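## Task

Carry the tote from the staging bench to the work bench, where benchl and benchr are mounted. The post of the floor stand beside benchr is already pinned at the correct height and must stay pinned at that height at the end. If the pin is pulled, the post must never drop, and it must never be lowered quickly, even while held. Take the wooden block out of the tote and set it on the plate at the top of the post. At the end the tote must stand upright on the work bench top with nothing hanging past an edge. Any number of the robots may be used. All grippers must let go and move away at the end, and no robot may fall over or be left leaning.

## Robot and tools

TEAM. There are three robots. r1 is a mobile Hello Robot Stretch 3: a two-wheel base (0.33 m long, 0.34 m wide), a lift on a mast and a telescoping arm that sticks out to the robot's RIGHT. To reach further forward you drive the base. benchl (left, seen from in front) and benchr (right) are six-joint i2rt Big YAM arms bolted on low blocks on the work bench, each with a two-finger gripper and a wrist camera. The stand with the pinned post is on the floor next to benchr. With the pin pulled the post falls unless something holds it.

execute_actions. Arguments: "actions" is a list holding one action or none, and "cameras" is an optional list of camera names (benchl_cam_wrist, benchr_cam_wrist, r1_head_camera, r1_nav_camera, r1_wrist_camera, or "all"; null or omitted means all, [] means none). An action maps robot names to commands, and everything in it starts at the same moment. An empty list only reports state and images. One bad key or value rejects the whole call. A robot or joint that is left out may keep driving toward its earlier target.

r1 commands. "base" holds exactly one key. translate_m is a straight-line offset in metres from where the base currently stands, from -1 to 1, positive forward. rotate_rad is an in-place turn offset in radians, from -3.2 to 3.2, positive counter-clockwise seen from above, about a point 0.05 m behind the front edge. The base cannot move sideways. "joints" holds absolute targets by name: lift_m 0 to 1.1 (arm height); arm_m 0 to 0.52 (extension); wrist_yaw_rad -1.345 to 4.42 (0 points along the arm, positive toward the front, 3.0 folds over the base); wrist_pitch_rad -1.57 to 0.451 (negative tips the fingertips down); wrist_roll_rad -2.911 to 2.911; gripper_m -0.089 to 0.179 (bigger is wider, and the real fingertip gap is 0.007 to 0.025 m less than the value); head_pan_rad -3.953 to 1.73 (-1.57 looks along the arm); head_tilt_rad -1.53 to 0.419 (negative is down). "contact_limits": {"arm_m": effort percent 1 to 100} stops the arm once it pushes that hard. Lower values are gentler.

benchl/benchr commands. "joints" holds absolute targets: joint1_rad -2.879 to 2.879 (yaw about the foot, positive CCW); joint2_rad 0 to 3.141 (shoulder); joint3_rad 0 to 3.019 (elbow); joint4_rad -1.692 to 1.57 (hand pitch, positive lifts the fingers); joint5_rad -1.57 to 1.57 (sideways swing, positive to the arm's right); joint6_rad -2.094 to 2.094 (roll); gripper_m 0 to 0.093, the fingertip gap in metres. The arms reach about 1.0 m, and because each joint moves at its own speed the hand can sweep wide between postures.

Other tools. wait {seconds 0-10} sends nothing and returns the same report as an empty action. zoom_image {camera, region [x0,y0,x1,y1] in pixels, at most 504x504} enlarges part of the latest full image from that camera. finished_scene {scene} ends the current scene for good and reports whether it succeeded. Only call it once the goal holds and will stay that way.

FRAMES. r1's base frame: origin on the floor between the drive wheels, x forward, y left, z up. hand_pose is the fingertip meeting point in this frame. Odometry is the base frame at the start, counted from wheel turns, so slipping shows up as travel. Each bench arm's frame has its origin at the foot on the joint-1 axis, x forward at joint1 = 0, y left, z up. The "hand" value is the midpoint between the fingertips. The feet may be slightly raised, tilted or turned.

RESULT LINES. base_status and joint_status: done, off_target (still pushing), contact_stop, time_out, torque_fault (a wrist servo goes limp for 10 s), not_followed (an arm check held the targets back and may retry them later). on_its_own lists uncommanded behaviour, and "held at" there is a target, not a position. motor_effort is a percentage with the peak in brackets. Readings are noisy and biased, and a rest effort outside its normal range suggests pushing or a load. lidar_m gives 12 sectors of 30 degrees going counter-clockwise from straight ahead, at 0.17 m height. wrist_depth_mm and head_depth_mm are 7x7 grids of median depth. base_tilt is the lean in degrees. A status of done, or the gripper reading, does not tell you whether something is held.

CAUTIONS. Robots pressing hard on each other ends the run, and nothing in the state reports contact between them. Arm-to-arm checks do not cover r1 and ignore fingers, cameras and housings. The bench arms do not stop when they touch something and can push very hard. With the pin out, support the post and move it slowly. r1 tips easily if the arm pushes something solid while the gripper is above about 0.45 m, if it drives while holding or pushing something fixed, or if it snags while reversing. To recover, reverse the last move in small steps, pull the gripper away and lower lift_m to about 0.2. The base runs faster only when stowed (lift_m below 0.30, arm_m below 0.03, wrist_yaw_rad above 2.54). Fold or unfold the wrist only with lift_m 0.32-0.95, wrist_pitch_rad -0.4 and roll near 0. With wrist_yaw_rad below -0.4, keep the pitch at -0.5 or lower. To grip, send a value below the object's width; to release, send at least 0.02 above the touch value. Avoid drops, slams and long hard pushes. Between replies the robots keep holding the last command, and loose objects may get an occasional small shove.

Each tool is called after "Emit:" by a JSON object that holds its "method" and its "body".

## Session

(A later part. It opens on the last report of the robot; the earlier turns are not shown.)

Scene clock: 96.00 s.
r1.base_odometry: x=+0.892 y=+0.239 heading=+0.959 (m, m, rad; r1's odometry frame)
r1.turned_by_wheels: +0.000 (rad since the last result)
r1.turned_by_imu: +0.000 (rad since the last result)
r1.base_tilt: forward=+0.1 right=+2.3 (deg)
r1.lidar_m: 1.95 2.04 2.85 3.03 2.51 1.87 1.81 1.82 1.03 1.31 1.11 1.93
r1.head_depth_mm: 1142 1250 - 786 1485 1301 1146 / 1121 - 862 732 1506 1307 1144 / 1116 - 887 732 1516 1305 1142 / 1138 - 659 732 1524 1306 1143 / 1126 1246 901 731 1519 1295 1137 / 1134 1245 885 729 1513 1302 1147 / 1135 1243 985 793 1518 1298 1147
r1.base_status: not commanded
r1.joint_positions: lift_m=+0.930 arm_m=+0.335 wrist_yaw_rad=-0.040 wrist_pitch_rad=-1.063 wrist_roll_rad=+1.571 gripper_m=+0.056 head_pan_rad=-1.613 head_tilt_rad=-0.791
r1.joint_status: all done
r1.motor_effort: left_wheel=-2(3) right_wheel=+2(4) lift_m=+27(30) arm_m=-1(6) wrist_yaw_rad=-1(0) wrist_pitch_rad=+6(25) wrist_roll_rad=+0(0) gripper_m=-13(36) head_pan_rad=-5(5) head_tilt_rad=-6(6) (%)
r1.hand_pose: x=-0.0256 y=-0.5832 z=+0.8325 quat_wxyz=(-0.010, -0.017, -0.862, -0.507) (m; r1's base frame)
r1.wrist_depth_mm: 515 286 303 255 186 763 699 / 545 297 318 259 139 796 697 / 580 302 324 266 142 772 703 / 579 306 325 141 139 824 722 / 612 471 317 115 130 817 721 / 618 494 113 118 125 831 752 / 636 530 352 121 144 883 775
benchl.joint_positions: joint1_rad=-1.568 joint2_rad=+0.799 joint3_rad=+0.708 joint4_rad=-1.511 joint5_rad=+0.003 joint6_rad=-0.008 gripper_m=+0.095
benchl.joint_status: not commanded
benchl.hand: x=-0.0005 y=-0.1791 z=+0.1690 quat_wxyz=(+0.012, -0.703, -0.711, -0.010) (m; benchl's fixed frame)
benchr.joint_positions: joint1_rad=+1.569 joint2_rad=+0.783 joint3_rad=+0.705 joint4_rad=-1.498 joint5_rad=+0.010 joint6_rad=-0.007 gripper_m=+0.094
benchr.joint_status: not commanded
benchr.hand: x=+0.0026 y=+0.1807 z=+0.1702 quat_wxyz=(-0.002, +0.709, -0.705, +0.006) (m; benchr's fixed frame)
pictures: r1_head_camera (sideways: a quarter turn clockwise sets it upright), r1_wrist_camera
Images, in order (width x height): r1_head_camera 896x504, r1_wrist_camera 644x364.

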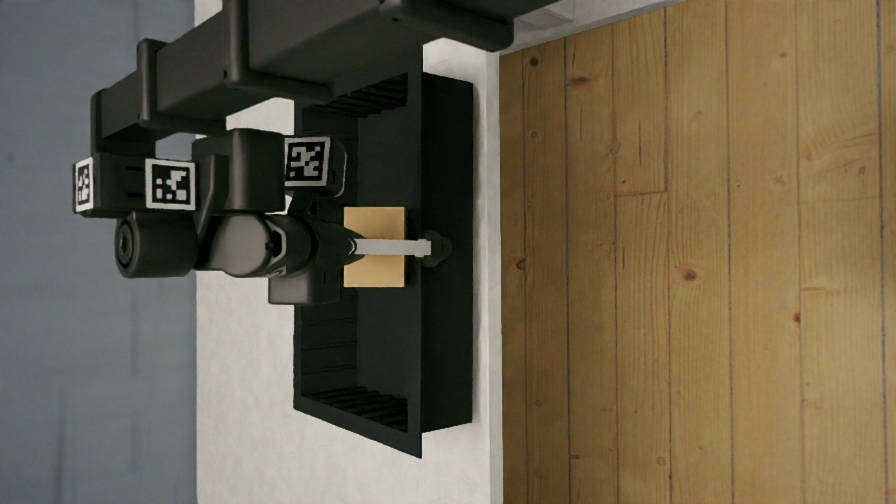

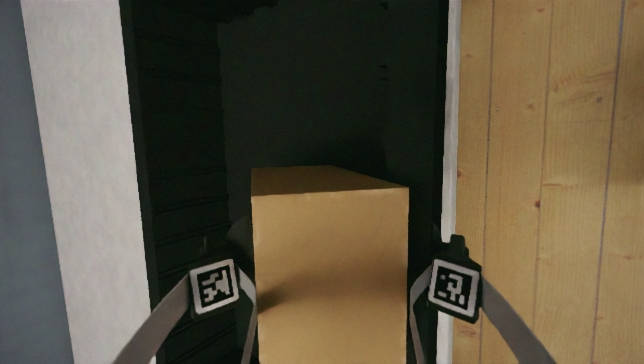

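Emit:
{"method": "execute_actions", "body": {"actions": [{"r1":{"joints":{"lift_m":0.915,"gripper_m":0.16}}}], "cameras": ["r1_wrist_camera"]}}

Emit:
{"method": "execute_actions", "body": {"actions": [{"r1":{"joints":{"lift_m":0.95,"arm_m":0.27}}}], "cameras": []}}

Emit:
{"method": "execute_actions", "body": {"actions": [{"r1":{"joints":{"gripper_m":0.055,"lift_m":0.93}}}], "cameras": ["r1_head_camera","r1_wrist_camera"]}}

Scene clock: 100.30 s.
r1.base_odometry: x=+0.892 y=+0.239 heading=+0.959 (m, m, rad; r1's odometry frame)
r1.turned_by_wheels: +0.000 (rad since the last result)
r1.turned_by_imu: -0.001 (rad since the last result)
r1.base_tilt: forward=+0.1 right=+2.3 (deg)
r1.lidar_m: 1.95 2.04 2.85 3.03 2.50 1.88 1.81 1.82 1.03 1.32 1.11 1.92
r1.head_depth_mm: 1142 1247 - - 1474 1304 1147 / 1145 - 859 753 1519 1304 1144 / 1122 - - 812 1524 1306 1142 / 1135 1215 - 728 1509 1303 1131 / 1138 1242 889 812 1512 1305 1144 / 1129 1248 882 753 1506 1299 1148 / 1135 1241 982 795 1516 1302 1144
r1.base_status: not commanded
r1.joint_positions: lift_m=+0.915 arm_m=+0.335 wrist_yaw_rad=-0.040 wrist_pitch_rad=-1.053 wrist_roll_rad=+1.571 gripper_m=+0.160 head_pan_rad=-1.613 head_tilt_rad=-0.791
r1.joint_status: all done
r1.motor_effort: left_wheel=-2(2) right_wheel=+2(3) lift_m=+16(26) arm_m=-1(1) wrist_yaw_rad=-1(0) wrist_pitch_rad=+2(11) wrist_roll_rad=+0(0) gripper_m=+1(84) head_pan_rad=-5(5) head_tilt_rad=-5(6) (%)
r1.hand_pose: x=-0.0257 y=-0.5855 z=+0.8192 quat_wxyz=(-0.010, -0.017, -0.864, -0.503) (m; r1's base frame)
r1.wrist_depth_mm: 508 267 292 255 217 721 684 / 533 270 300 261 220 751 671 / 556 281 308 263 225 756 703 / 588 284 296 175 227 771 709 / 592 473 167 154 227 763 706 / 615 - 172 157 239 138 715 / 609 488 329 273 247 831 716
benchl.joint_positions: joint1_rad=-1.568 joint2_rad=+0.799 joint3_rad=+0.708 joint4_rad=-1.511 joint5_rad=+0.003 joint6_rad=-0.008 gripper_m=+0.095
benchl.joint_status: not commanded
benchl.hand: x=-0.0005 y=-0.1791 z=+0.1690 quat_wxyz=(+0.012, -0.703, -0.711, -0.010) (m; benchl's fixed frame)
benchr.joint_positions: joint1_rad=+1.569 joint2_rad=+0.783 joint3_rad=+0.705 joint4_rad=-1.498 joint5_rad=+0.010 joint6_rad=-0.007 gripper_m=+0.094
benchr.joint_status: not commanded
benchr.hand: x=+0.0026 y=+0.1807 z=+0.1702 quat_wxyz=(-0.002, +0.709, -0.705, +0.006) (m; benchr's fixed frame)
pictures: r1_wrist_camera
Images, in order (width x height): r1_wrist_camera 644x364.

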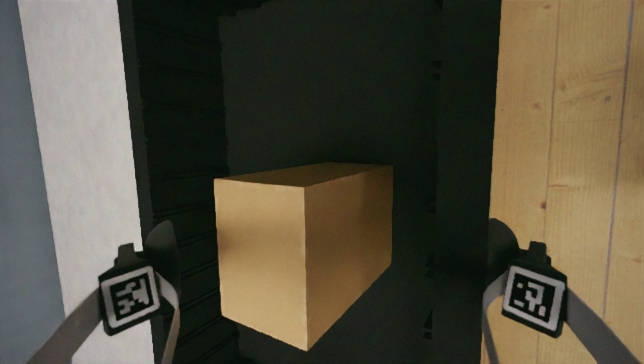

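Scene clock: 101.93 s.
r1.base_odometry: x=+0.892 y=+0.239 heading=+0.959 (m, m, rad; r1's odometry frame)
r1.turned_by_wheels: +0.000 (rad since the last result)
r1.turned_by_imu: +0.000 (rad since the last result)
r1.base_tilt: forward=+0.1 right=+2.2 (deg)
r1.lidar_m: 1.95 2.04 2.85 3.04 2.51 1.87 1.82 1.82 1.03 1.32 1.10 1.92
r1.head_depth_mm: 1133 - - 795 1478 1304 1149 / 1121 - 862 754 1513 1298 1145 / 1116 - - 813 1524 1301 1141 / 1135 - - 726 1515 1305 1143 / 1126 1237 889 813 1501 1300 1142 / 1130 1236 879 752 1516 1308 1140 / 1135 1235 982 794 1506 1296 1143
r1.base_status: not commanded
r1.joint_positions: lift_m=+0.950 arm_m=+0.270 wrist_yaw_rad=-0.040 wrist_pitch_rad=-1.054 wrist_roll_rad=+1.571 gripper_m=+0.160 head_pan_rad=-1.613 head_tilt_rad=-0.791
r1.joint_status: all done
r1.motor_effort: left_wheel=-1(1) right_wheel=+2(2) lift_m=+25(27) arm_m=-5(4) wrist_yaw_rad=+0(0) wrist_pitch_rad=+2(2) wrist_roll_rad=+0(0) gripper_m=+1(1) head_pan_rad=-5(5) head_tilt_rad=-6(6) (%)
r1.hand_pose: x=-0.0257 y=-0.5207 z=+0.8536 quat_wxyz=(-0.010, -0.017, -0.864, -0.503) (m; r1's base frame)
r1.wrist_depth_mm: 590 321 322 283 857 802 723 / 621 342 359 298 869 801 721 / 618 354 365 304 886 814 725 / 634 357 228 242 898 828 728 / 653 528 220 246 919 852 757 / 674 - 374 324 931 933 744 / 661 557 378 337 - 891 748
benchl.joint_positions: joint1_rad=-1.568 joint2_rad=+0.799 joint3_rad=+0.708 joint4_rad=-1.511 joint5_rad=+0.003 joint6_rad=-0.008 gripper_m=+0.095
benchl.joint_status: not commanded
benchl.hand: x=-0.0005 y=-0.1791 z=+0.1690 quat_wxyz=(+0.012, -0.703, -0.711, -0.010) (m; benchl's fixed frame)
benchr.joint_positions: joint1_rad=+1.569 joint2_rad=+0.783 joint3_rad=+0.705 joint4_rad=-1.498 joint5_rad=+0.010 joint6_rad=-0.007 gripper_m=+0.094
benchr.joint_status: not commanded
benchr.hand: x=+0.0026 y=+0.1807 z=+0.1702 quat_wxyz=(-0.002, +0.709, -0.705, +0.006) (m; benchr's fixed frame)
pictures: none
No camera images: the call's "cameras" was empty. Leave "cameras" out to get every camera's image.

Scene clock: 103.47 s.
r1.base_odometry: x=+0.892 y=+0.239 heading=+0.959 (m, m, rad; r1's odometry frame)
r1.turned_by_wheels: +0.000 (rad since the last result)
r1.turned_by_imu: +0.000 (rad since the last result)
r1.base_tilt: forward=+0.1 right=+2.2 (deg)
r1.lidar_m: 1.95 2.04 2.84 3.01 2.51 1.87 1.81 1.82 1.03 1.32 1.11 1.92
r1.head_depth_mm: 1137 1253 - 768 1471 1304 1144 / 1140 - 852 741 1501 1298 1143 / 1133 - - 817 1517 1307 1143 / 1136 1224 - 736 1527 1308 1146 / 1137 1247 889 815 1512 1304 1144 / 1134 1245 884 753 1518 1301 1142 / 1131 1237 985 794 1508 1300 1144
r1.base_status: not commanded
r1.joint_positions: lift_m=+0.930 arm_m=+0.270 wrist_yaw_rad=-0.040 wrist_pitch_rad=-1.054 wrist_roll_rad=+1.571 gripper_m=+0.055 head_pan_rad=-1.613 head_tilt_rad=-0.791
r1.joint_status: all done
r1.motor_effort: left_wheel=-2(1) right_wheel=+2(2) lift_m=+13(25) arm_m=-4(4) wrist_yaw_rad=+0(0) wrist_pitch_rad=+2(2) wrist_roll_rad=+0(0) gripper_m=+0(82) head_pan_rad=-5(5) head_tilt_rad=-6(6) (%)
r1.hand_pose: x=-0.0257 y=-0.5207 z=+0.8343 quat_wxyz=(-0.010, -0.017, -0.864, -0.503) (m; r1's base frame)
r1.wrist_depth_mm: 539 296 305 272 874 774 690 / 567 324 336 278 865 781 697 / 593 337 344 283 902 800 709 / 622 328 205 227 932 799 731 / 631 336 202 229 903 822 746 / 670 363 218 223 - 844 753 / 663 549 370 312 - 834 753
benchl.joint_positions: joint1_rad=-1.568 joint2_rad=+0.799 joint3_rad=+0.708 joint4_rad=-1.511 joint5_rad=+0.003 joint6_rad=-0.008 gripper_m=+0.095
benchl.joint_status: not commanded
benchl.hand: x=-0.0005 y=-0.1791 z=+0.1690 quat_wxyz=(+0.012, -0.703, -0.711, -0.010) (m; benchl's fixed frame)
benchr.joint_positions: joint1_rad=+1.569 joint2_rad=+0.783 joint3_rad=+0.705 joint4_rad=-1.498 joint5_rad=+0.010 joint6_rad=-0.007 gripper_m=+0.094
benchr.joint_status: not commanded
benchr.hand: x=+0.0026 y=+0.1807 z=+0.1702 quat_wxyz=(-0.002, +0.709, -0.705, +0.006) (m; benchr's fixed frame)
pictures: r1_head_camera (sideways: a quarter turn clockwise sets it upright), r1_wrist_camera
Images, in order (width x height): r1_head_camera 896x504, r1_wrist_camera 644x364.

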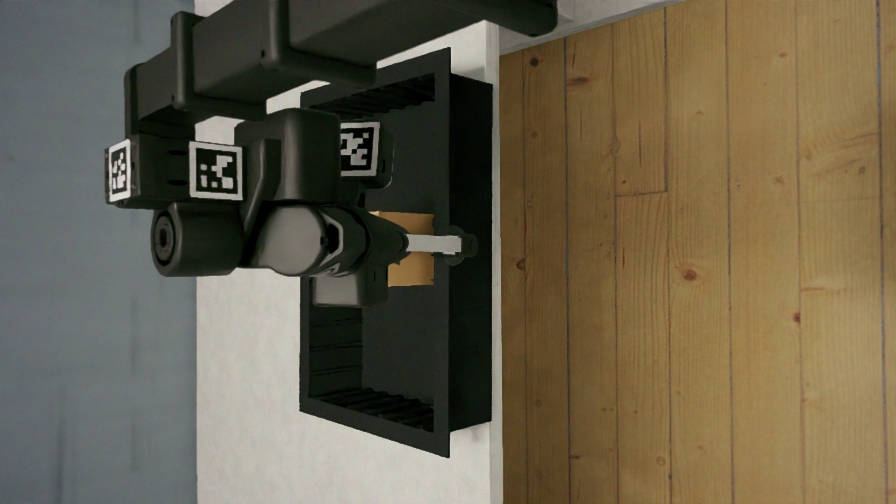

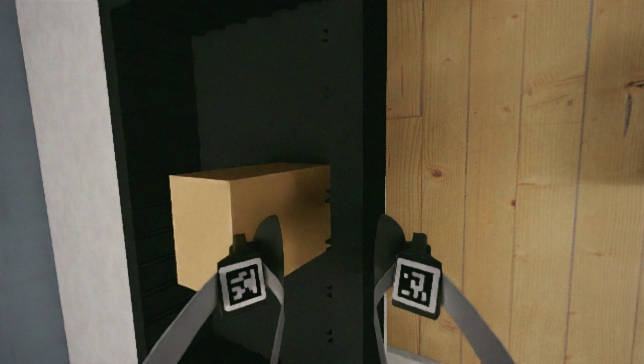

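Emit:
{"method": "execute_actions", "body": {"actions": [{"r1":{"base":{"translate_m":0.005},"joints":{"lift_m":0.905,"gripper_m":0.065}}}], "cameras": ["r1_wrist_camera"]}}

Emit:
{"method": "execute_actions", "body": {"actions": [{"r1":{"joints":{"lift_m":0.868,"arm_m":0.292}}}], "cameras": ["r1_wrist_camera"]}}

Emit:
{"method": "execute_actions", "body": {"actions": [{"r1":{"joints":{"gripper_m":-0.03}}}], "cameras": ["r1_head_camera","r1_wrist_camera"]}}

Emit:
{"method": "execute_actions", "body": {"actions": [{"r1":{"joints":{"lift_m":0.92,"wrist_pitch_rad":-0.95}}}], "cameras": ["r1_head_camera","r1_wrist_camera"]}}

Scene clock: 105.57 s.
r1.base_odometry: x=+0.895 y=+0.243 heading=+0.959 (m, m, rad; r1's odometry frame)
r1.turned_by_wheels: +0.000 (rad since the last result)
r1.turned_by_imu: +0.000 (rad since the last result)
r1.base_tilt: forward=+0.1 right=+2.3 (deg)
r1.lidar_m: 1.94 2.03 2.84 3.03 2.51 1.87 1.81 1.82 1.04 1.32 1.11 1.93
r1.head_depth_mm: 1142 1256 - - 1474 1301 1152 / 1140 1228 - 736 1517 1301 1144 / 1140 - - 737 1531 1304 1146 / 1138 1243 - 736 1525 1301 1149 / 1136 1246 889 814 1521 1301 1137 / 1127 1243 886 751 1517 1306 1149 / 1138 1237 981 795 1521 1306 1145
r1.base_status: done
r1.joint_positions: lift_m=+0.905 arm_m=+0.270 wrist_yaw_rad=-0.040 wrist_pitch_rad=-1.054 wrist_roll_rad=+1.571 gripper_m=+0.065 head_pan_rad=-1.613 head_tilt_rad=-0.791
r1.joint_status: all done
r1.motor_effort: left_wheel=-2(2) right_wheel=+2(5) lift_m=+13(13) arm_m=-5(4) wrist_yaw_rad=+0(0) wrist_pitch_rad=+2(2) wrist_roll_rad=-1(0) gripper_m=+1(48) head_pan_rad=-5(5) head_tilt_rad=-6(6) (%)
r1.hand_pose: x=-0.0257 y=-0.5207 z=+0.8093 quat_wxyz=(-0.010, -0.017, -0.864, -0.503) (m; r1's base frame)
r1.wrist_depth_mm: 483 297 288 190 839 760 693 / 518 312 298 194 841 768 678 / 535 314 309 198 880 797 686 / 570 289 194 202 890 806 693 / 608 199 179 209 888 817 713 / 632 310 - 211 272 838 740 / 647 322 353 235 946 811 738
benchl.joint_positions: joint1_rad=-1.568 joint2_rad=+0.799 joint3_rad=+0.708 joint4_rad=-1.511 joint5_rad=+0.003 joint6_rad=-0.008 gripper_m=+0.095
benchl.joint_status: not commanded
benchl.hand: x=-0.0005 y=-0.1791 z=+0.1690 quat_wxyz=(+0.012, -0.703, -0.711, -0.010) (m; benchl's fixed frame)
benchr.joint_positions: joint1_rad=+1.569 joint2_rad=+0.783 joint3_rad=+0.705 joint4_rad=-1.498 joint5_rad=+0.010 joint6_rad=-0.007 gripper_m=+0.094
benchr.joint_status: not commanded
benchr.hand: x=+0.0026 y=+0.1807 z=+0.1702 quat_wxyz=(-0.002, +0.709, -0.705, +0.006) (m; benchr's fixed frame)
pictures: r1_wrist_camera
Images, in order (width x height): r1_wrist_camera 644x364.

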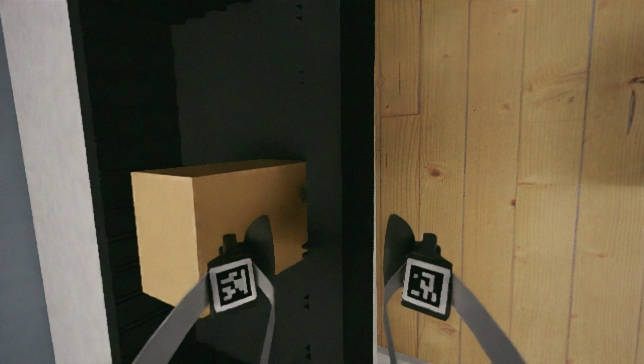

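Scene clock: 106.70 s.
r1.base_odometry: x=+0.895 y=+0.243 heading=+0.959 (m, m, rad; r1's odometry frame)
r1.turned_by_wheels: +0.000 (rad since the last result)
r1.turned_by_imu: +0.000 (rad since the last result)
r1.base_tilt: forward=+0.1 right=+2.3 (deg)
r1.lidar_m: 1.94 2.03 2.83 3.03 2.51 1.88 1.82 1.82 1.04 1.32 1.10 1.92
r1.head_depth_mm: 1147 1241 1022 - - 1278 1127 / 1140 1252 - 736 1516 1299 1148 / 1140 1246 - 737 1504 1305 1151 / 1132 1243 - 737 1509 1295 1149 / 1140 1241 893 814 1511 1294 1143 / 1131 1244 892 753 1515 1304 1145 / 1134 1244 984 795 1520 1306 1137
r1.base_status: not commanded
r1.joint_positions: lift_m=+0.868 arm_m=+0.292 wrist_yaw_rad=-0.040 wrist_pitch_rad=-1.059 wrist_roll_rad=+1.571 gripper_m=+0.065 head_pan_rad=-1.613 head_tilt_rad=-0.791
r1.joint_status: all done
r1.motor_effort: left_wheel=-2(2) right_wheel=+2(2) lift_m=+12(12) arm_m=+5(4) wrist_yaw_rad=-1(0) wrist_pitch_rad=+4(5) wrist_roll_rad=+0(1) gripper_m=+1(1) head_pan_rad=-5(5) head_tilt_rad=-6(6) (%)
r1.hand_pose: x=-0.0256 y=-0.5408 z=+0.7718 quat_wxyz=(-0.010, -0.017, -0.863, -0.505) (m; r1's base frame)
r1.wrist_depth_mm: 242 281 243 114 813 720 657 / 249 285 250 117 833 732 660 / 255 290 257 119 832 747 673 / 253 142 179 124 848 758 678 / 383 134 165 126 844 787 690 / 519 140 - 165 203 798 699 / 561 140 288 168 935 780 689
benchl.joint_positions: joint1_rad=-1.568 joint2_rad=+0.799 joint3_rad=+0.708 joint4_rad=-1.511 joint5_rad=+0.003 joint6_rad=-0.008 gripper_m=+0.095
benchl.joint_status: not commanded
benchl.hand: x=-0.0005 y=-0.1791 z=+0.1690 quat_wxyz=(+0.012, -0.703, -0.711, -0.010) (m; benchl's fixed frame)
benchr.joint_positions: joint1_rad=+1.569 joint2_rad=+0.783 joint3_rad=+0.705 joint4_rad=-1.498 joint5_rad=+0.010 joint6_rad=-0.007 gripper_m=+0.094
benchr.joint_status: not commanded
benchr.hand: x=+0.0026 y=+0.1807 z=+0.1702 quat_wxyz=(-0.002, +0.709, -0.705, +0.006) (m; benchr's fixed frame)
pictures: r1_wrist_camera
Images, in order (width x height): r1_wrist_camera 644x364.

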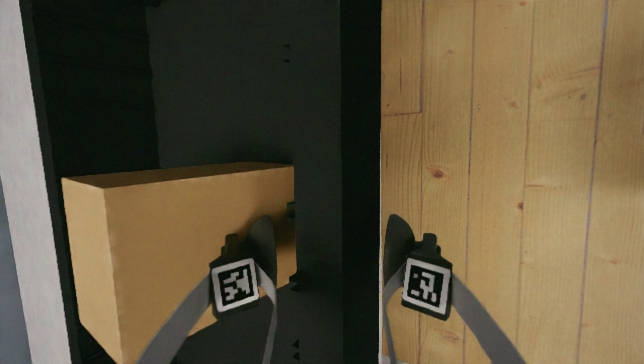

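Scene clock: 108.17 s.
r1.base_odometry: x=+0.895 y=+0.243 heading=+0.959 (m, m, rad; r1's odometry frame)
r1.turned_by_wheels: +0.000 (rad since the last result)
r1.turned_by_imu: +0.000 (rad since the last result)
r1.base_tilt: forward=+0.1 right=+2.2 (deg)
r1.lidar_m: 1.94 2.03 2.84 3.05 2.51 1.87 1.82 1.82 1.03 1.32 1.10 1.92
r1.head_depth_mm: 1145 1243 1019 - - 1283 1124 / 1133 1243 - 734 1512 1305 1141 / 1139 1265 - 738 1515 1292 1149 / 1130 1245 - 737 1524 1307 1138 / 1133 1251 886 811 1510 1304 1139 / 1132 1242 884 751 1514 1301 1149 / 1133 1244 988 796 1501 1302 1138
r1.base_status: not commanded
r1.joint_positions: lift_m=+0.868 arm_m=+0.292 wrist_yaw_rad=-0.040 wrist_pitch_rad=-1.060 wrist_roll_rad=+1.571 gripper_m=-0.029 head_pan_rad=-1.613 head_tilt_rad=-0.791
r1.joint_status: all done
r1.motor_effort: left_wheel=-3(3) right_wheel=+4(4) lift_m=+13(13) arm_m=+4(5) wrist_yaw_rad=+0(0) wrist_pitch_rad=+5(6) wrist_roll_rad=+0(1) gripper_m=-21(97) head_pan_rad=-5(5) head_tilt_rad=-6(6) (%)
r1.hand_pose: x=-0.0257 y=-0.5405 z=+0.7716 quat_wxyz=(-0.010, -0.018, -0.862, -0.506) (m; r1's base frame)
r1.wrist_depth_mm: 240 281 242 113 803 735 647 / 243 286 247 116 827 748 664 / 251 290 258 119 835 758 686 / 252 142 176 122 850 760 683 / 377 132 159 122 889 781 677 / 526 135 149 124 869 802 701 / 566 138 272 134 955 805 714
benchl.joint_positions: joint1_rad=-1.568 joint2_rad=+0.799 joint3_rad=+0.708 joint4_rad=-1.511 joint5_rad=+0.003 joint6_rad=-0.008 gripper_m=+0.095
benchl.joint_status: not commanded
benchl.hand: x=-0.0005 y=-0.1791 z=+0.1690 quat_wxyz=(+0.012, -0.703, -0.711, -0.010) (m; benchl's fixed frame)
benchr.joint_positions: joint1_rad=+1.569 joint2_rad=+0.783 joint3_rad=+0.705 joint4_rad=-1.498 joint5_rad=+0.010 joint6_rad=-0.007 gripper_m=+0.094
benchr.joint_status: not commanded
benchr.hand: x=+0.0026 y=+0.1807 z=+0.1702 quat_wxyz=(-0.002, +0.709, -0.705, +0.006) (m; benchr's fixed frame)
pictures: r1_head_camera (sideways: a quarter turn clockwise sets it upright), r1_wrist_camera
Images, in order (width x height): r1_head_camera 896x504, r1_wrist_camera 644x364.

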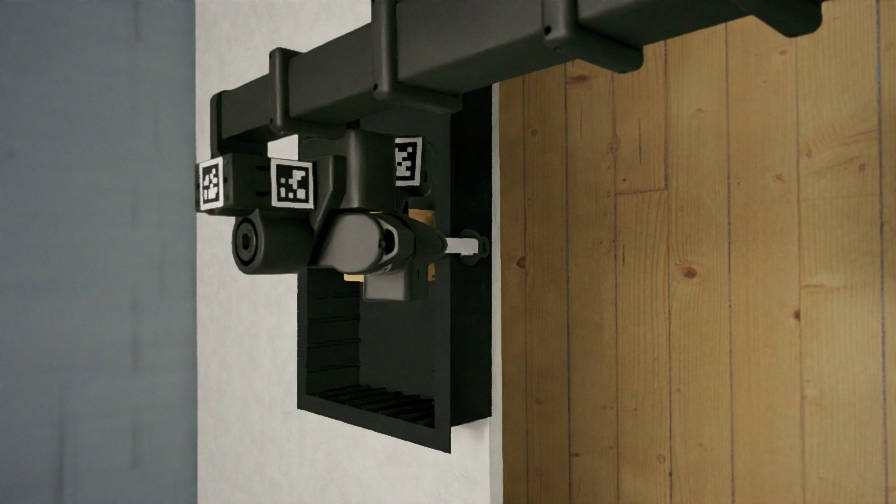

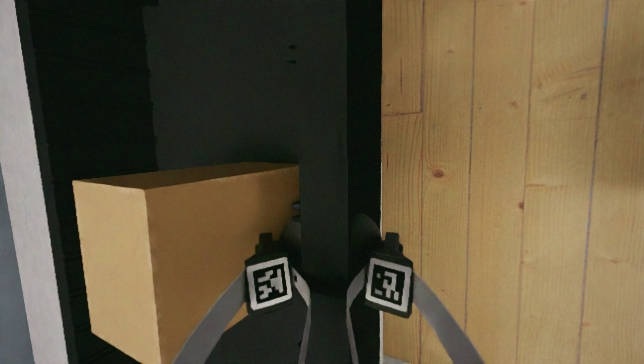

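Scene clock: 109.47 s.
r1.base_odometry: x=+0.895 y=+0.243 heading=+0.959 (m, m, rad; r1's odometry frame)
r1.turned_by_wheels: +0.000 (rad since the last result)
r1.turned_by_imu: +0.000 (rad since the last result)
r1.base_tilt: forward=+0.1 right=+2.3 (deg)
r1.lidar_m: 1.94 2.03 2.84 3.03 2.52 1.88 1.82 1.82 1.03 1.32 1.11 1.91
r1.head_depth_mm: 1137 1249 - 781 1474 1310 1144 / 1139 - 850 753 1506 1305 1145 / 1140 - - 754 1517 1300 1150 / 1140 1244 - 752 1525 1304 1137 / 1141 1244 863 752 1504 1309 1147 / 1138 1246 835 753 1504 1298 1138 / 1130 1242 985 795 1512 1299 1145
r1.base_status: not commanded
r1.joint_positions: lift_m=+0.919 arm_m=+0.292 wrist_yaw_rad=-0.040 wrist_pitch_rad=-1.015 wrist_roll_rad=+1.571 gripper_m=-0.026 head_pan_rad=-1.613 head_tilt_rad=-0.791
r1.joint_status: wrist_pitch_rad off_target (ended at -1.015, target -0.950); the others done
r1.motor_effort: left_wheel=-1(3) right_wheel=+3(4) lift_m=+29(30) arm_m=+3(3) wrist_yaw_rad=+0(0) wrist_pitch_rad=+31(34) wrist_roll_rad=+0(0) gripper_m=-23(24) head_pan_rad=-6(5) head_tilt_rad=-6(6) (%)
r1.hand_pose: x=-0.0261 y=-0.5510 z=+0.8275 quat_wxyz=(-0.010, -0.018, -0.873, -0.486) (m; r1's base frame)
r1.wrist_depth_mm: 568 283 275 120 228 760 675 / 601 288 286 123 233 754 697 / 620 289 295 127 239 785 707 / 635 275 174 130 248 807 706 / 638 161 161 129 904 832 704 / 658 169 156 129 917 823 734 / 658 301 307 142 265 831 744
benchl.joint_positions: joint1_rad=-1.568 joint2_rad=+0.799 joint3_rad=+0.708 joint4_rad=-1.511 joint5_rad=+0.003 joint6_rad=-0.008 gripper_m=+0.095
benchl.joint_status: not commanded
benchl.hand: x=-0.0005 y=-0.1791 z=+0.1690 quat_wxyz=(+0.012, -0.703, -0.711, -0.010) (m; benchl's fixed frame)
benchr.joint_positions: joint1_rad=+1.569 joint2_rad=+0.783 joint3_rad=+0.705 joint4_rad=-1.498 joint5_rad=+0.010 joint6_rad=-0.007 gripper_m=+0.094
benchr.joint_status: not commanded
benchr.hand: x=+0.0026 y=+0.1807 z=+0.1702 quat_wxyz=(-0.002, +0.709, -0.705, +0.006) (m; benchr's fixed frame)
pictures: r1_head_camera (sideways: a quarter turn clockwise sets it upright), r1_wrist_camera
Images, in order (width x height): r1_head_camera 896x504, r1_wrist_camera 644x364.

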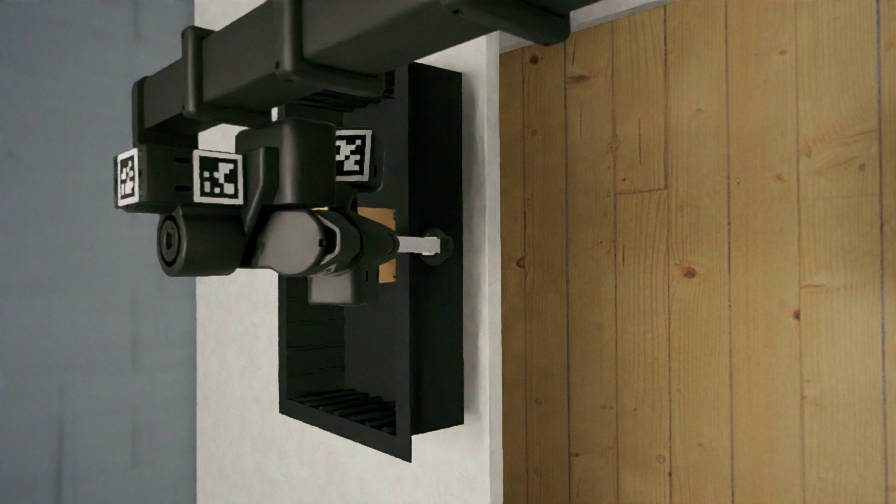

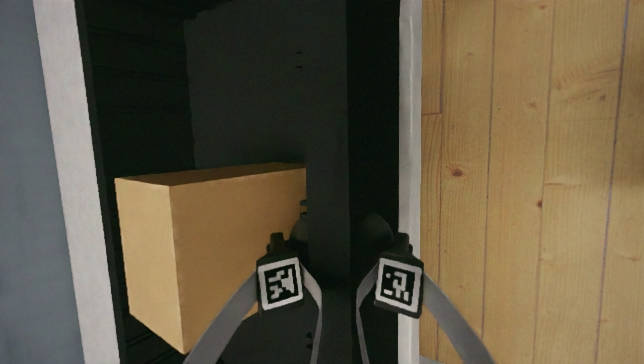

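Airborne. Test stability over the table.

Emit:
{"method": "wait", "body": {"seconds": 8}}

Scene clock: 117.90 s.
r1.base_odometry: x=+0.895 y=+0.243 heading=+0.959 (m, m, rad; r1's odometry frame)
r1.turned_by_wheels: +0.000 (rad since the last result)
r1.turned_by_imu: -0.001 (rad since the last result)
r1.base_tilt: forward=+0.1 right=+2.3 (deg)
r1.lidar_m: 1.94 2.03 2.84 3.04 2.51 1.88 1.82 1.82 1.03 1.32 1.10 1.92
r1.head_depth_mm: 1140 1245 - 786 1476 1302 1147 / 1140 - 851 753 1526 1305 1136 / 1146 - - 754 1511 1302 1142 / 1142 1244 - 752 1518 1312 1142 / 1133 1230 865 755 1523 1304 1139 / 1133 1242 836 753 1505 1291 1139 / 1131 1239 988 796 1515 1298 1146
r1.base_status: not commanded
r1.joint_positions: lift_m=+0.919 arm_m=+0.292 wrist_yaw_rad=-0.040 wrist_pitch_rad=-1.015 wrist_roll_rad=+1.571 gripper_m=-0.026 head_pan_rad=-1.613 head_tilt_rad=-0.791
r1.joint_status: wrist_pitch_rad off_target (ended at -1.015, target -0.950); the others done
r1.motor_effort: left_wheel=-2(3) right_wheel=+2(4) lift_m=+29(30) arm_m=+3(3) wrist_yaw_rad=+0(0) wrist_pitch_rad=+31(34) wrist_roll_rad=+0(0) gripper_m=-23(24) head_pan_rad=-5(5) head_tilt_rad=-6(6) (%)
r1.hand_pose: x=-0.0261 y=-0.5510 z=+0.8275 quat_wxyz=(-0.010, -0.018, -0.873, -0.486) (m; r1's base frame)
r1.wrist_depth_mm: 570 281 275 120 232 769 674 / 595 289 285 124 235 775 676 / 612 291 293 126 243 794 715 / 631 275 174 130 246 802 715 / 626 161 161 129 901 844 713 / 651 169 157 129 925 834 744 / 648 304 301 142 265 821 756
benchl.joint_positions: joint1_rad=-1.568 joint2_rad=+0.799 joint3_rad=+0.708 joint4_rad=-1.511 joint5_rad=+0.003 joint6_rad=-0.008 gripper_m=+0.095
benchl.joint_status: not commanded
benchl.hand: x=-0.0005 y=-0.1791 z=+0.1690 quat_wxyz=(+0.012, -0.703, -0.711, -0.010) (m; benchl's fixed frame)
benchr.joint_positions: joint1_rad=+1.569 joint2_rad=+0.783 joint3_rad=+0.705 joint4_rad=-1.498 joint5_rad=+0.010 joint6_rad=-0.007 gripper_m=+0.094
benchr.joint_status: not commanded
benchr.hand: x=+0.0026 y=+0.1807 z=+0.1702 quat_wxyz=(-0.002, +0.709, -0.705, +0.006) (m; benchr's fixed frame)
wait: 8.00 s; at rest from the start
pictures: benchl_cam_wrist, benchr_cam_wrist, r1_head_camera (sideways: a quarter turn clockwise sets it upright), r1_nav_camera (sideways: a quarter turn counterclockwise sets it upright), r1_wrist_camera
Images, in order (width x height): benchl_cam_wrist 504x504, benchr_cam_wrist 504x504, r1_head_camera 896x504, r1_nav_camera 672x504, r1_wrist_camera 644x364.

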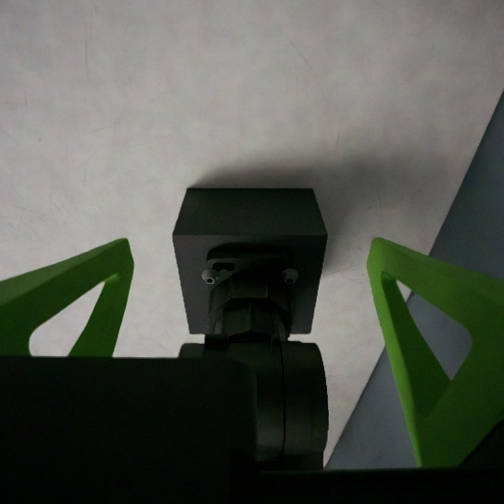

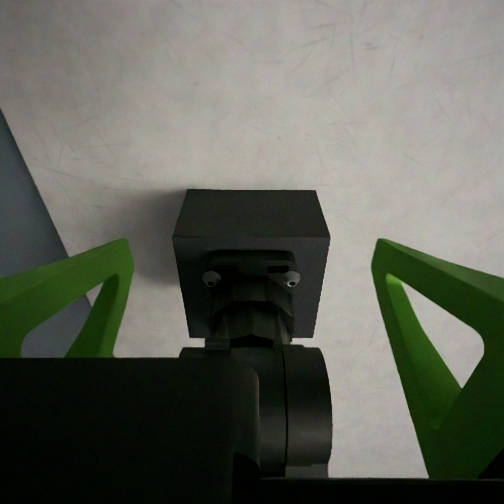

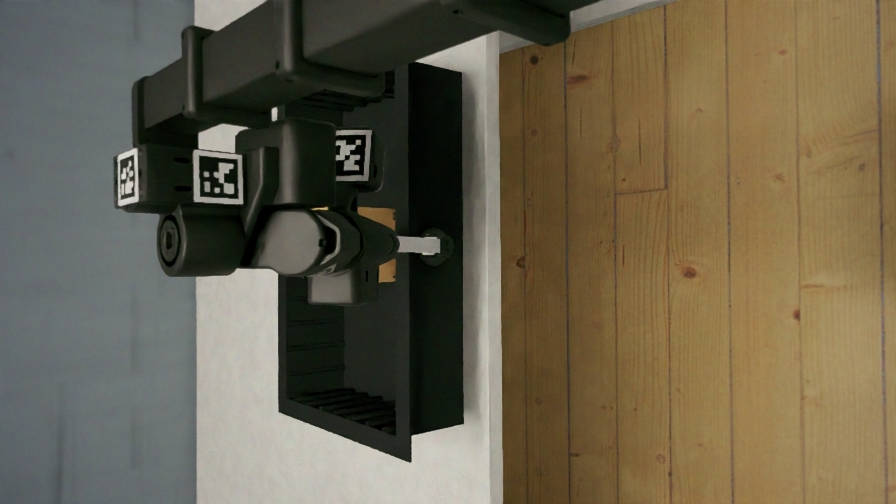

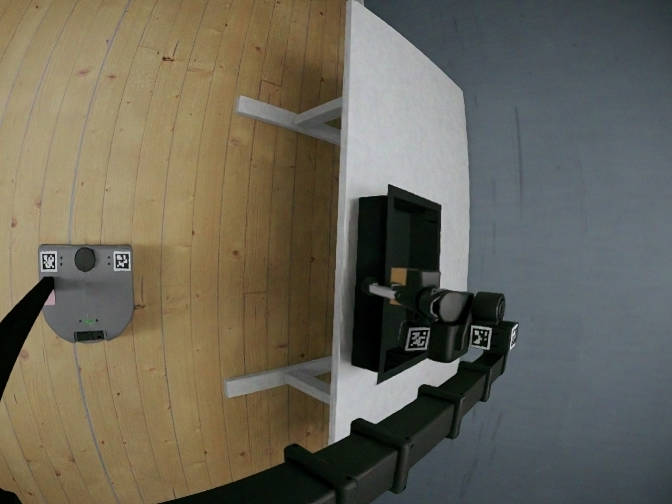

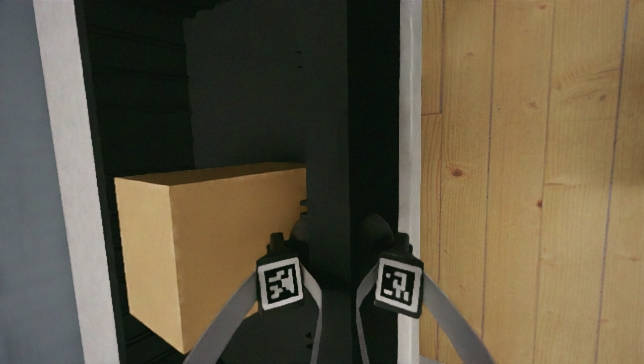

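Emit:
{"method": "execute_actions", "body": {"actions": [{"r1":{"joints":{"lift_m":0.97,"arm_m":0.02,"head_pan_rad":0,"head_tilt_rad":-0.35}},"benchr":{"joints":{"joint2_rad":0.8,"joint3_rad":1.4,"joint4_rad":-0.9}}}], "cameras": ["benchr_cam_wrist","r1_wrist_camera"]}}

Emit:
{"method": "execute_actions", "body": {"actions": [{"r1":{"base":{"rotate_rad":1.5}}}], "cameras": ["r1_wrist_camera"]}}

Emit:
{"method": "execute_actions", "body": {"actions": [{"r1":{"base":{"translate_m":1.0}}}], "cameras": ["r1_head_camera","r1_nav_camera","r1_wrist_camera"]}}

Scene clock: 122.83 s.
r1.base_odometry: x=+0.895 y=+0.243 heading=+0.959 (m, m, rad; r1's odometry frame)
r1.turned_by_wheels: +0.000 (rad since the last result)
r1.turned_by_imu: -0.001 (rad since the last result)
r1.base_tilt: forward=+0.1 right=+2.3 (deg)
r1.lidar_m: 1.94 2.03 2.83 3.03 2.52 1.88 1.82 1.82 1.03 1.32 1.10 1.92
r1.head_depth_mm: 1655 1737 1872 1985 2161 1832 1458 / 1647 1744 1853 1985 2151 1814 1452 / 1642 1749 1873 2005 2137 1824 1468 / 1643 1757 1864 2010 2135 1851 1451 / 1655 1770 1862 2018 2155 1824 1447 / 1656 1777 1867 2011 2152 1808 1452 / 1658 1780 1889 2025 2159 1825 1455
r1.base_status: not commanded
r1.joint_positions: lift_m=+0.969 arm_m=+0.020 wrist_yaw_rad=-0.040 wrist_pitch_rad=-1.016 wrist_roll_rad=+1.571 gripper_m=-0.026 head_pan_rad=-0.007 head_tilt_rad=-0.359
r1.joint_status: all done
r1.motor_effort: left_wheel=-1(1) right_wheel=+2(2) lift_m=+29(30) arm_m=-5(5) wrist_yaw_rad=+0(0) wrist_pitch_rad=+32(32) wrist_roll_rad=+0(0) gripper_m=-23(23) head_pan_rad=+4(52) head_tilt_rad=+6(43) (%)
r1.hand_pose: x=-0.0261 y=-0.2794 z=+0.8775 quat_wxyz=(-0.010, -0.018, -0.873, -0.487) (m; r1's base frame)
r1.wrist_depth_mm: 718 283 273 120 902 817 714 / 745 286 287 123 887 805 - / 791 291 292 126 915 854 - / 794 277 173 130 953 837 780 / 818 160 160 129 - 846 773 / 824 169 157 129 980 893 764 / 834 301 302 143 - 889 779
benchl.joint_positions: joint1_rad=-1.568 joint2_rad=+0.799 joint3_rad=+0.708 joint4_rad=-1.511 joint5_rad=+0.003 joint6_rad=-0.008 gripper_m=+0.095
benchl.joint_status: not commanded
benchl.hand: x=-0.0005 y=-0.1791 z=+0.1690 quat_wxyz=(+0.012, -0.703, -0.711, -0.010) (m; benchl's fixed frame)
benchr.joint_positions: joint1_rad=+1.569 joint2_rad=+0.793 joint3_rad=+1.370 joint4_rad=-0.917 joint5_rad=+0.010 joint6_rad=-0.007 gripper_m=+0.094
benchr.joint_status: all done
benchr.hand: x=+0.0030 y=+0.3566 z=+0.5744 quat_wxyz=(-0.413, +0.576, -0.578, -0.403) (m; benchr's fixed frame)
pictures: benchr_cam_wrist, r1_wrist_camera
Images, in order (width x height): benchr_cam_wrist 504x504, r1_wrist_camera 644x364.

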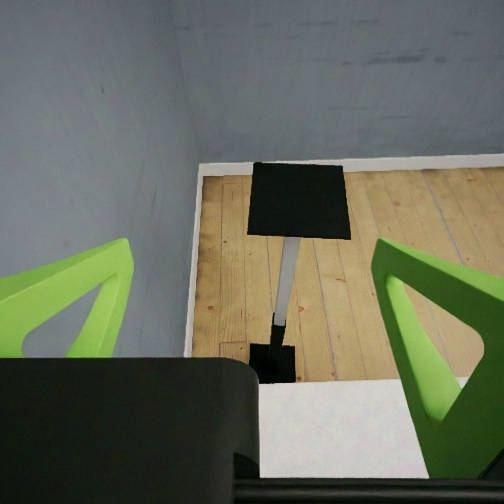

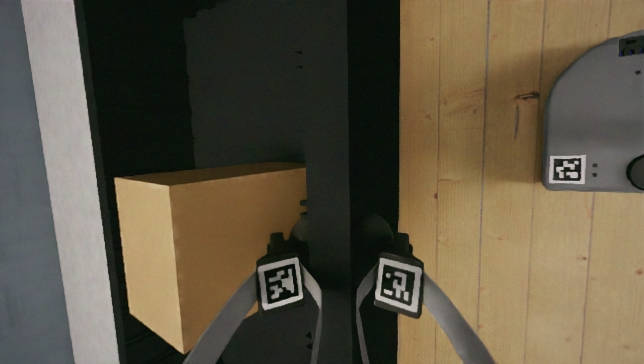

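Scene clock: 126.23 s.
r1.base_odometry: x=+0.895 y=+0.243 heading=+2.459 (m, m, rad; r1's odometry frame)
r1.turned_by_wheels: +1.500 (rad since the last result)
r1.turned_by_imu: +1.516 (rad since the last result)
r1.base_tilt: forward=+0.1 right=+2.3 (deg)
r1.lidar_m: 3.03 2.70 1.91 1.82 1.87 1.03 1.32 1.10 1.79 1.94 2.00 2.65
r1.head_depth_mm: 2961 3177 3352 3515 2468 1817 1456 / 2948 3107 3434 3458 2419 1818 1457 / 3005 3165 3267 3465 2494 1844 1454 / 2964 3138 3278 3512 2427 1833 1450 / 2943 3120 3282 3429 2438 1829 1458 / 2917 3096 3184 3484 2484 1824 1455 / 2933 3044 3248 3415 2471 1829 1461
r1.base_status: done
r1.joint_positions: lift_m=+0.969 arm_m=+0.020 wrist_yaw_rad=-0.040 wrist_pitch_rad=-1.016 wrist_roll_rad=+1.571 gripper_m=-0.026 head_pan_rad=-0.007 head_tilt_rad=-0.359
r1.joint_status: not commanded
r1.motor_effort: left_wheel=-2(6) right_wheel=+2(7) lift_m=+29(29) arm_m=-4(4) wrist_yaw_rad=+0(0) wrist_pitch_rad=+32(32) wrist_roll_rad=-1(0) gripper_m=-24(23) head_pan_rad=+4(4) head_tilt_rad=+6(6) (%)
r1.hand_pose: x=-0.0261 y=-0.2794 z=+0.8775 quat_wxyz=(-0.009, -0.018, -0.873, -0.487) (m; r1's base frame)
r1.wrist_depth_mm: - 283 277 120 857 806 729 / - 289 284 123 932 812 - / - 289 292 126 930 863 - / - 273 173 130 934 852 761 / - 161 161 129 - 876 764 / - 169 157 129 938 880 768 / - 304 302 143 - 888 782
benchl.joint_positions: joint1_rad=-1.568 joint2_rad=+0.799 joint3_rad=+0.708 joint4_rad=-1.511 joint5_rad=+0.003 joint6_rad=-0.008 gripper_m=+0.095
benchl.joint_status: not commanded
benchl.hand: x=-0.0005 y=-0.1791 z=+0.1690 quat_wxyz=(+0.012, -0.703, -0.711, -0.010) (m; benchl's fixed frame)
benchr.joint_positions: joint1_rad=+1.569 joint2_rad=+0.793 joint3_rad=+1.370 joint4_rad=-0.917 joint5_rad=+0.010 joint6_rad=-0.007 gripper_m=+0.094
benchr.joint_status: not commanded
benchr.hand: x=+0.0030 y=+0.3566 z=+0.5744 quat_wxyz=(-0.413, +0.576, -0.578, -0.403) (m; benchr's fixed frame)
pictures: r1_wrist_camera
Images, in order (width x height): r1_wrist_camera 644x364.

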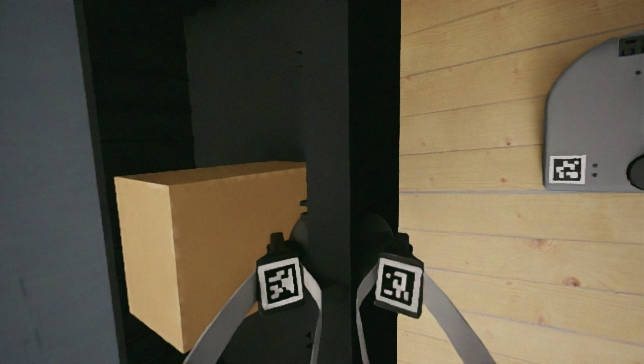

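Scene clock: 137.73 s.
r1.base_odometry: x=+0.119 y=+0.874 heading=+2.459 (m, m, rad; r1's odometry frame)
r1.turned_by_wheels: +0.000 (rad since the last result)
r1.turned_by_imu: -0.003 (rad since the last result)
r1.base_tilt: forward=+0.1 right=+2.2 (deg)
r1.lidar_m: 2.04 2.21 1.96 1.87 1.91 1.97 1.97 1.97 2.00 1.90 1.94 2.18
r1.head_depth_mm: 2128 2275 2403 2577 2488 1835 1463 / 2103 2215 2370 2512 2345 1829 1446 / 2115 2245 2407 2169 2291 1828 1465 / 2109 2237 2346 2170 2443 1849 1462 / 2102 2196 2354 2170 2446 1811 1458 / 2083 2176 2360 2202 2461 1808 1464 / 2103 2168 2249 2096 2489 1830 1457
r1.base_status: done
r1.joint_positions: lift_m=+0.969 arm_m=+0.020 wrist_yaw_rad=-0.040 wrist_pitch_rad=-1.016 wrist_roll_rad=+1.571 gripper_m=-0.026 head_pan_rad=-0.007 head_tilt_rad=-0.359
r1.joint_status: not commanded
r1.motor_effort: left_wheel=-2(5) right_wheel=+2(7) lift_m=+29(29) arm_m=-5(4) wrist_yaw_rad=+0(0) wrist_pitch_rad=+32(32) wrist_roll_rad=+0(0) gripper_m=-23(23) head_pan_rad=+4(4) head_tilt_rad=+6(6) (%)
r1.hand_pose: x=-0.0261 y=-0.2794 z=+0.8775 quat_wxyz=(-0.009, -0.018, -0.873, -0.487) (m; r1's base frame)
r1.wrist_depth_mm: - 286 274 120 906 809 712 / - 291 285 124 889 795 - / - 293 295 127 907 834 - / - 276 174 130 947 848 752 / - 160 161 129 - 870 761 / - 169 157 129 940 871 755 / - 304 301 142 - 873 786
benchl.joint_positions: joint1_rad=-1.568 joint2_rad=+0.799 joint3_rad=+0.708 joint4_rad=-1.511 joint5_rad=+0.003 joint6_rad=-0.008 gripper_m=+0.095
benchl.joint_status: not commanded
benchl.hand: x=-0.0005 y=-0.1791 z=+0.1690 quat_wxyz=(+0.012, -0.703, -0.711, -0.010) (m; benchl's fixed frame)
benchr.joint_positions: joint1_rad=+1.569 joint2_rad=+0.793 joint3_rad=+1.370 joint4_rad=-0.917 joint5_rad=+0.010 joint6_rad=-0.007 gripper_m=+0.094
benchr.joint_status: not commanded
benchr.hand: x=+0.0030 y=+0.3566 z=+0.5744 quat_wxyz=(-0.413, +0.576, -0.578, -0.403) (m; benchr's fixed frame)
pictures: r1_head_camera (sideways: a quarter turn clockwise sets it upright), r1_nav_camera (sideways: a quarter turn counterclockwise sets it upright), r1_wrist_camera
Images, in order (width x height): r1_head_camera 896x504, r1_nav_camera 672x504, r1_wrist_camera 644x364.

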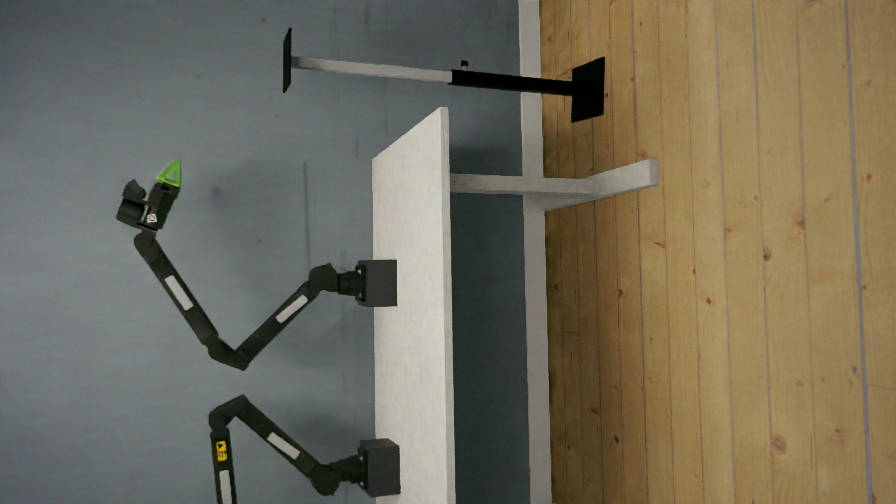

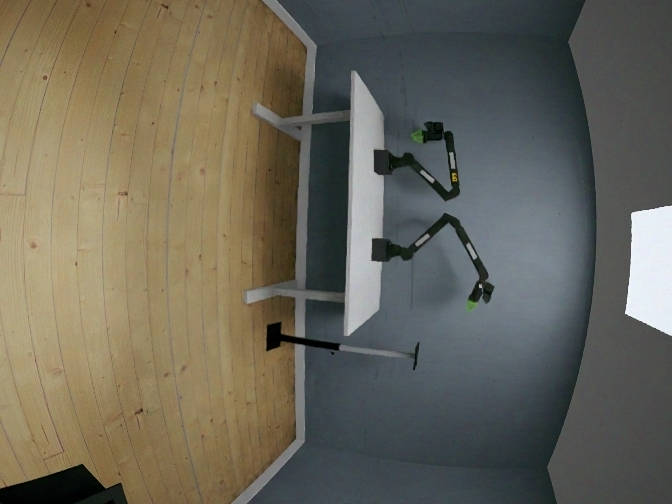

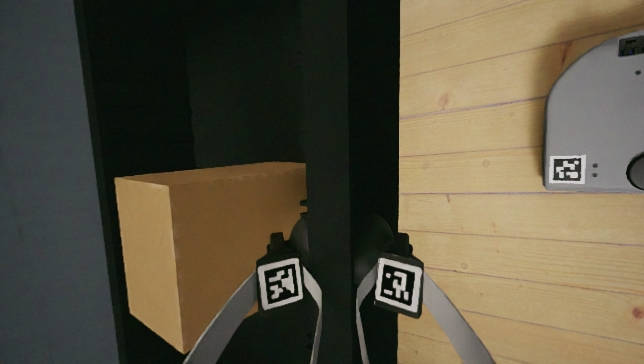

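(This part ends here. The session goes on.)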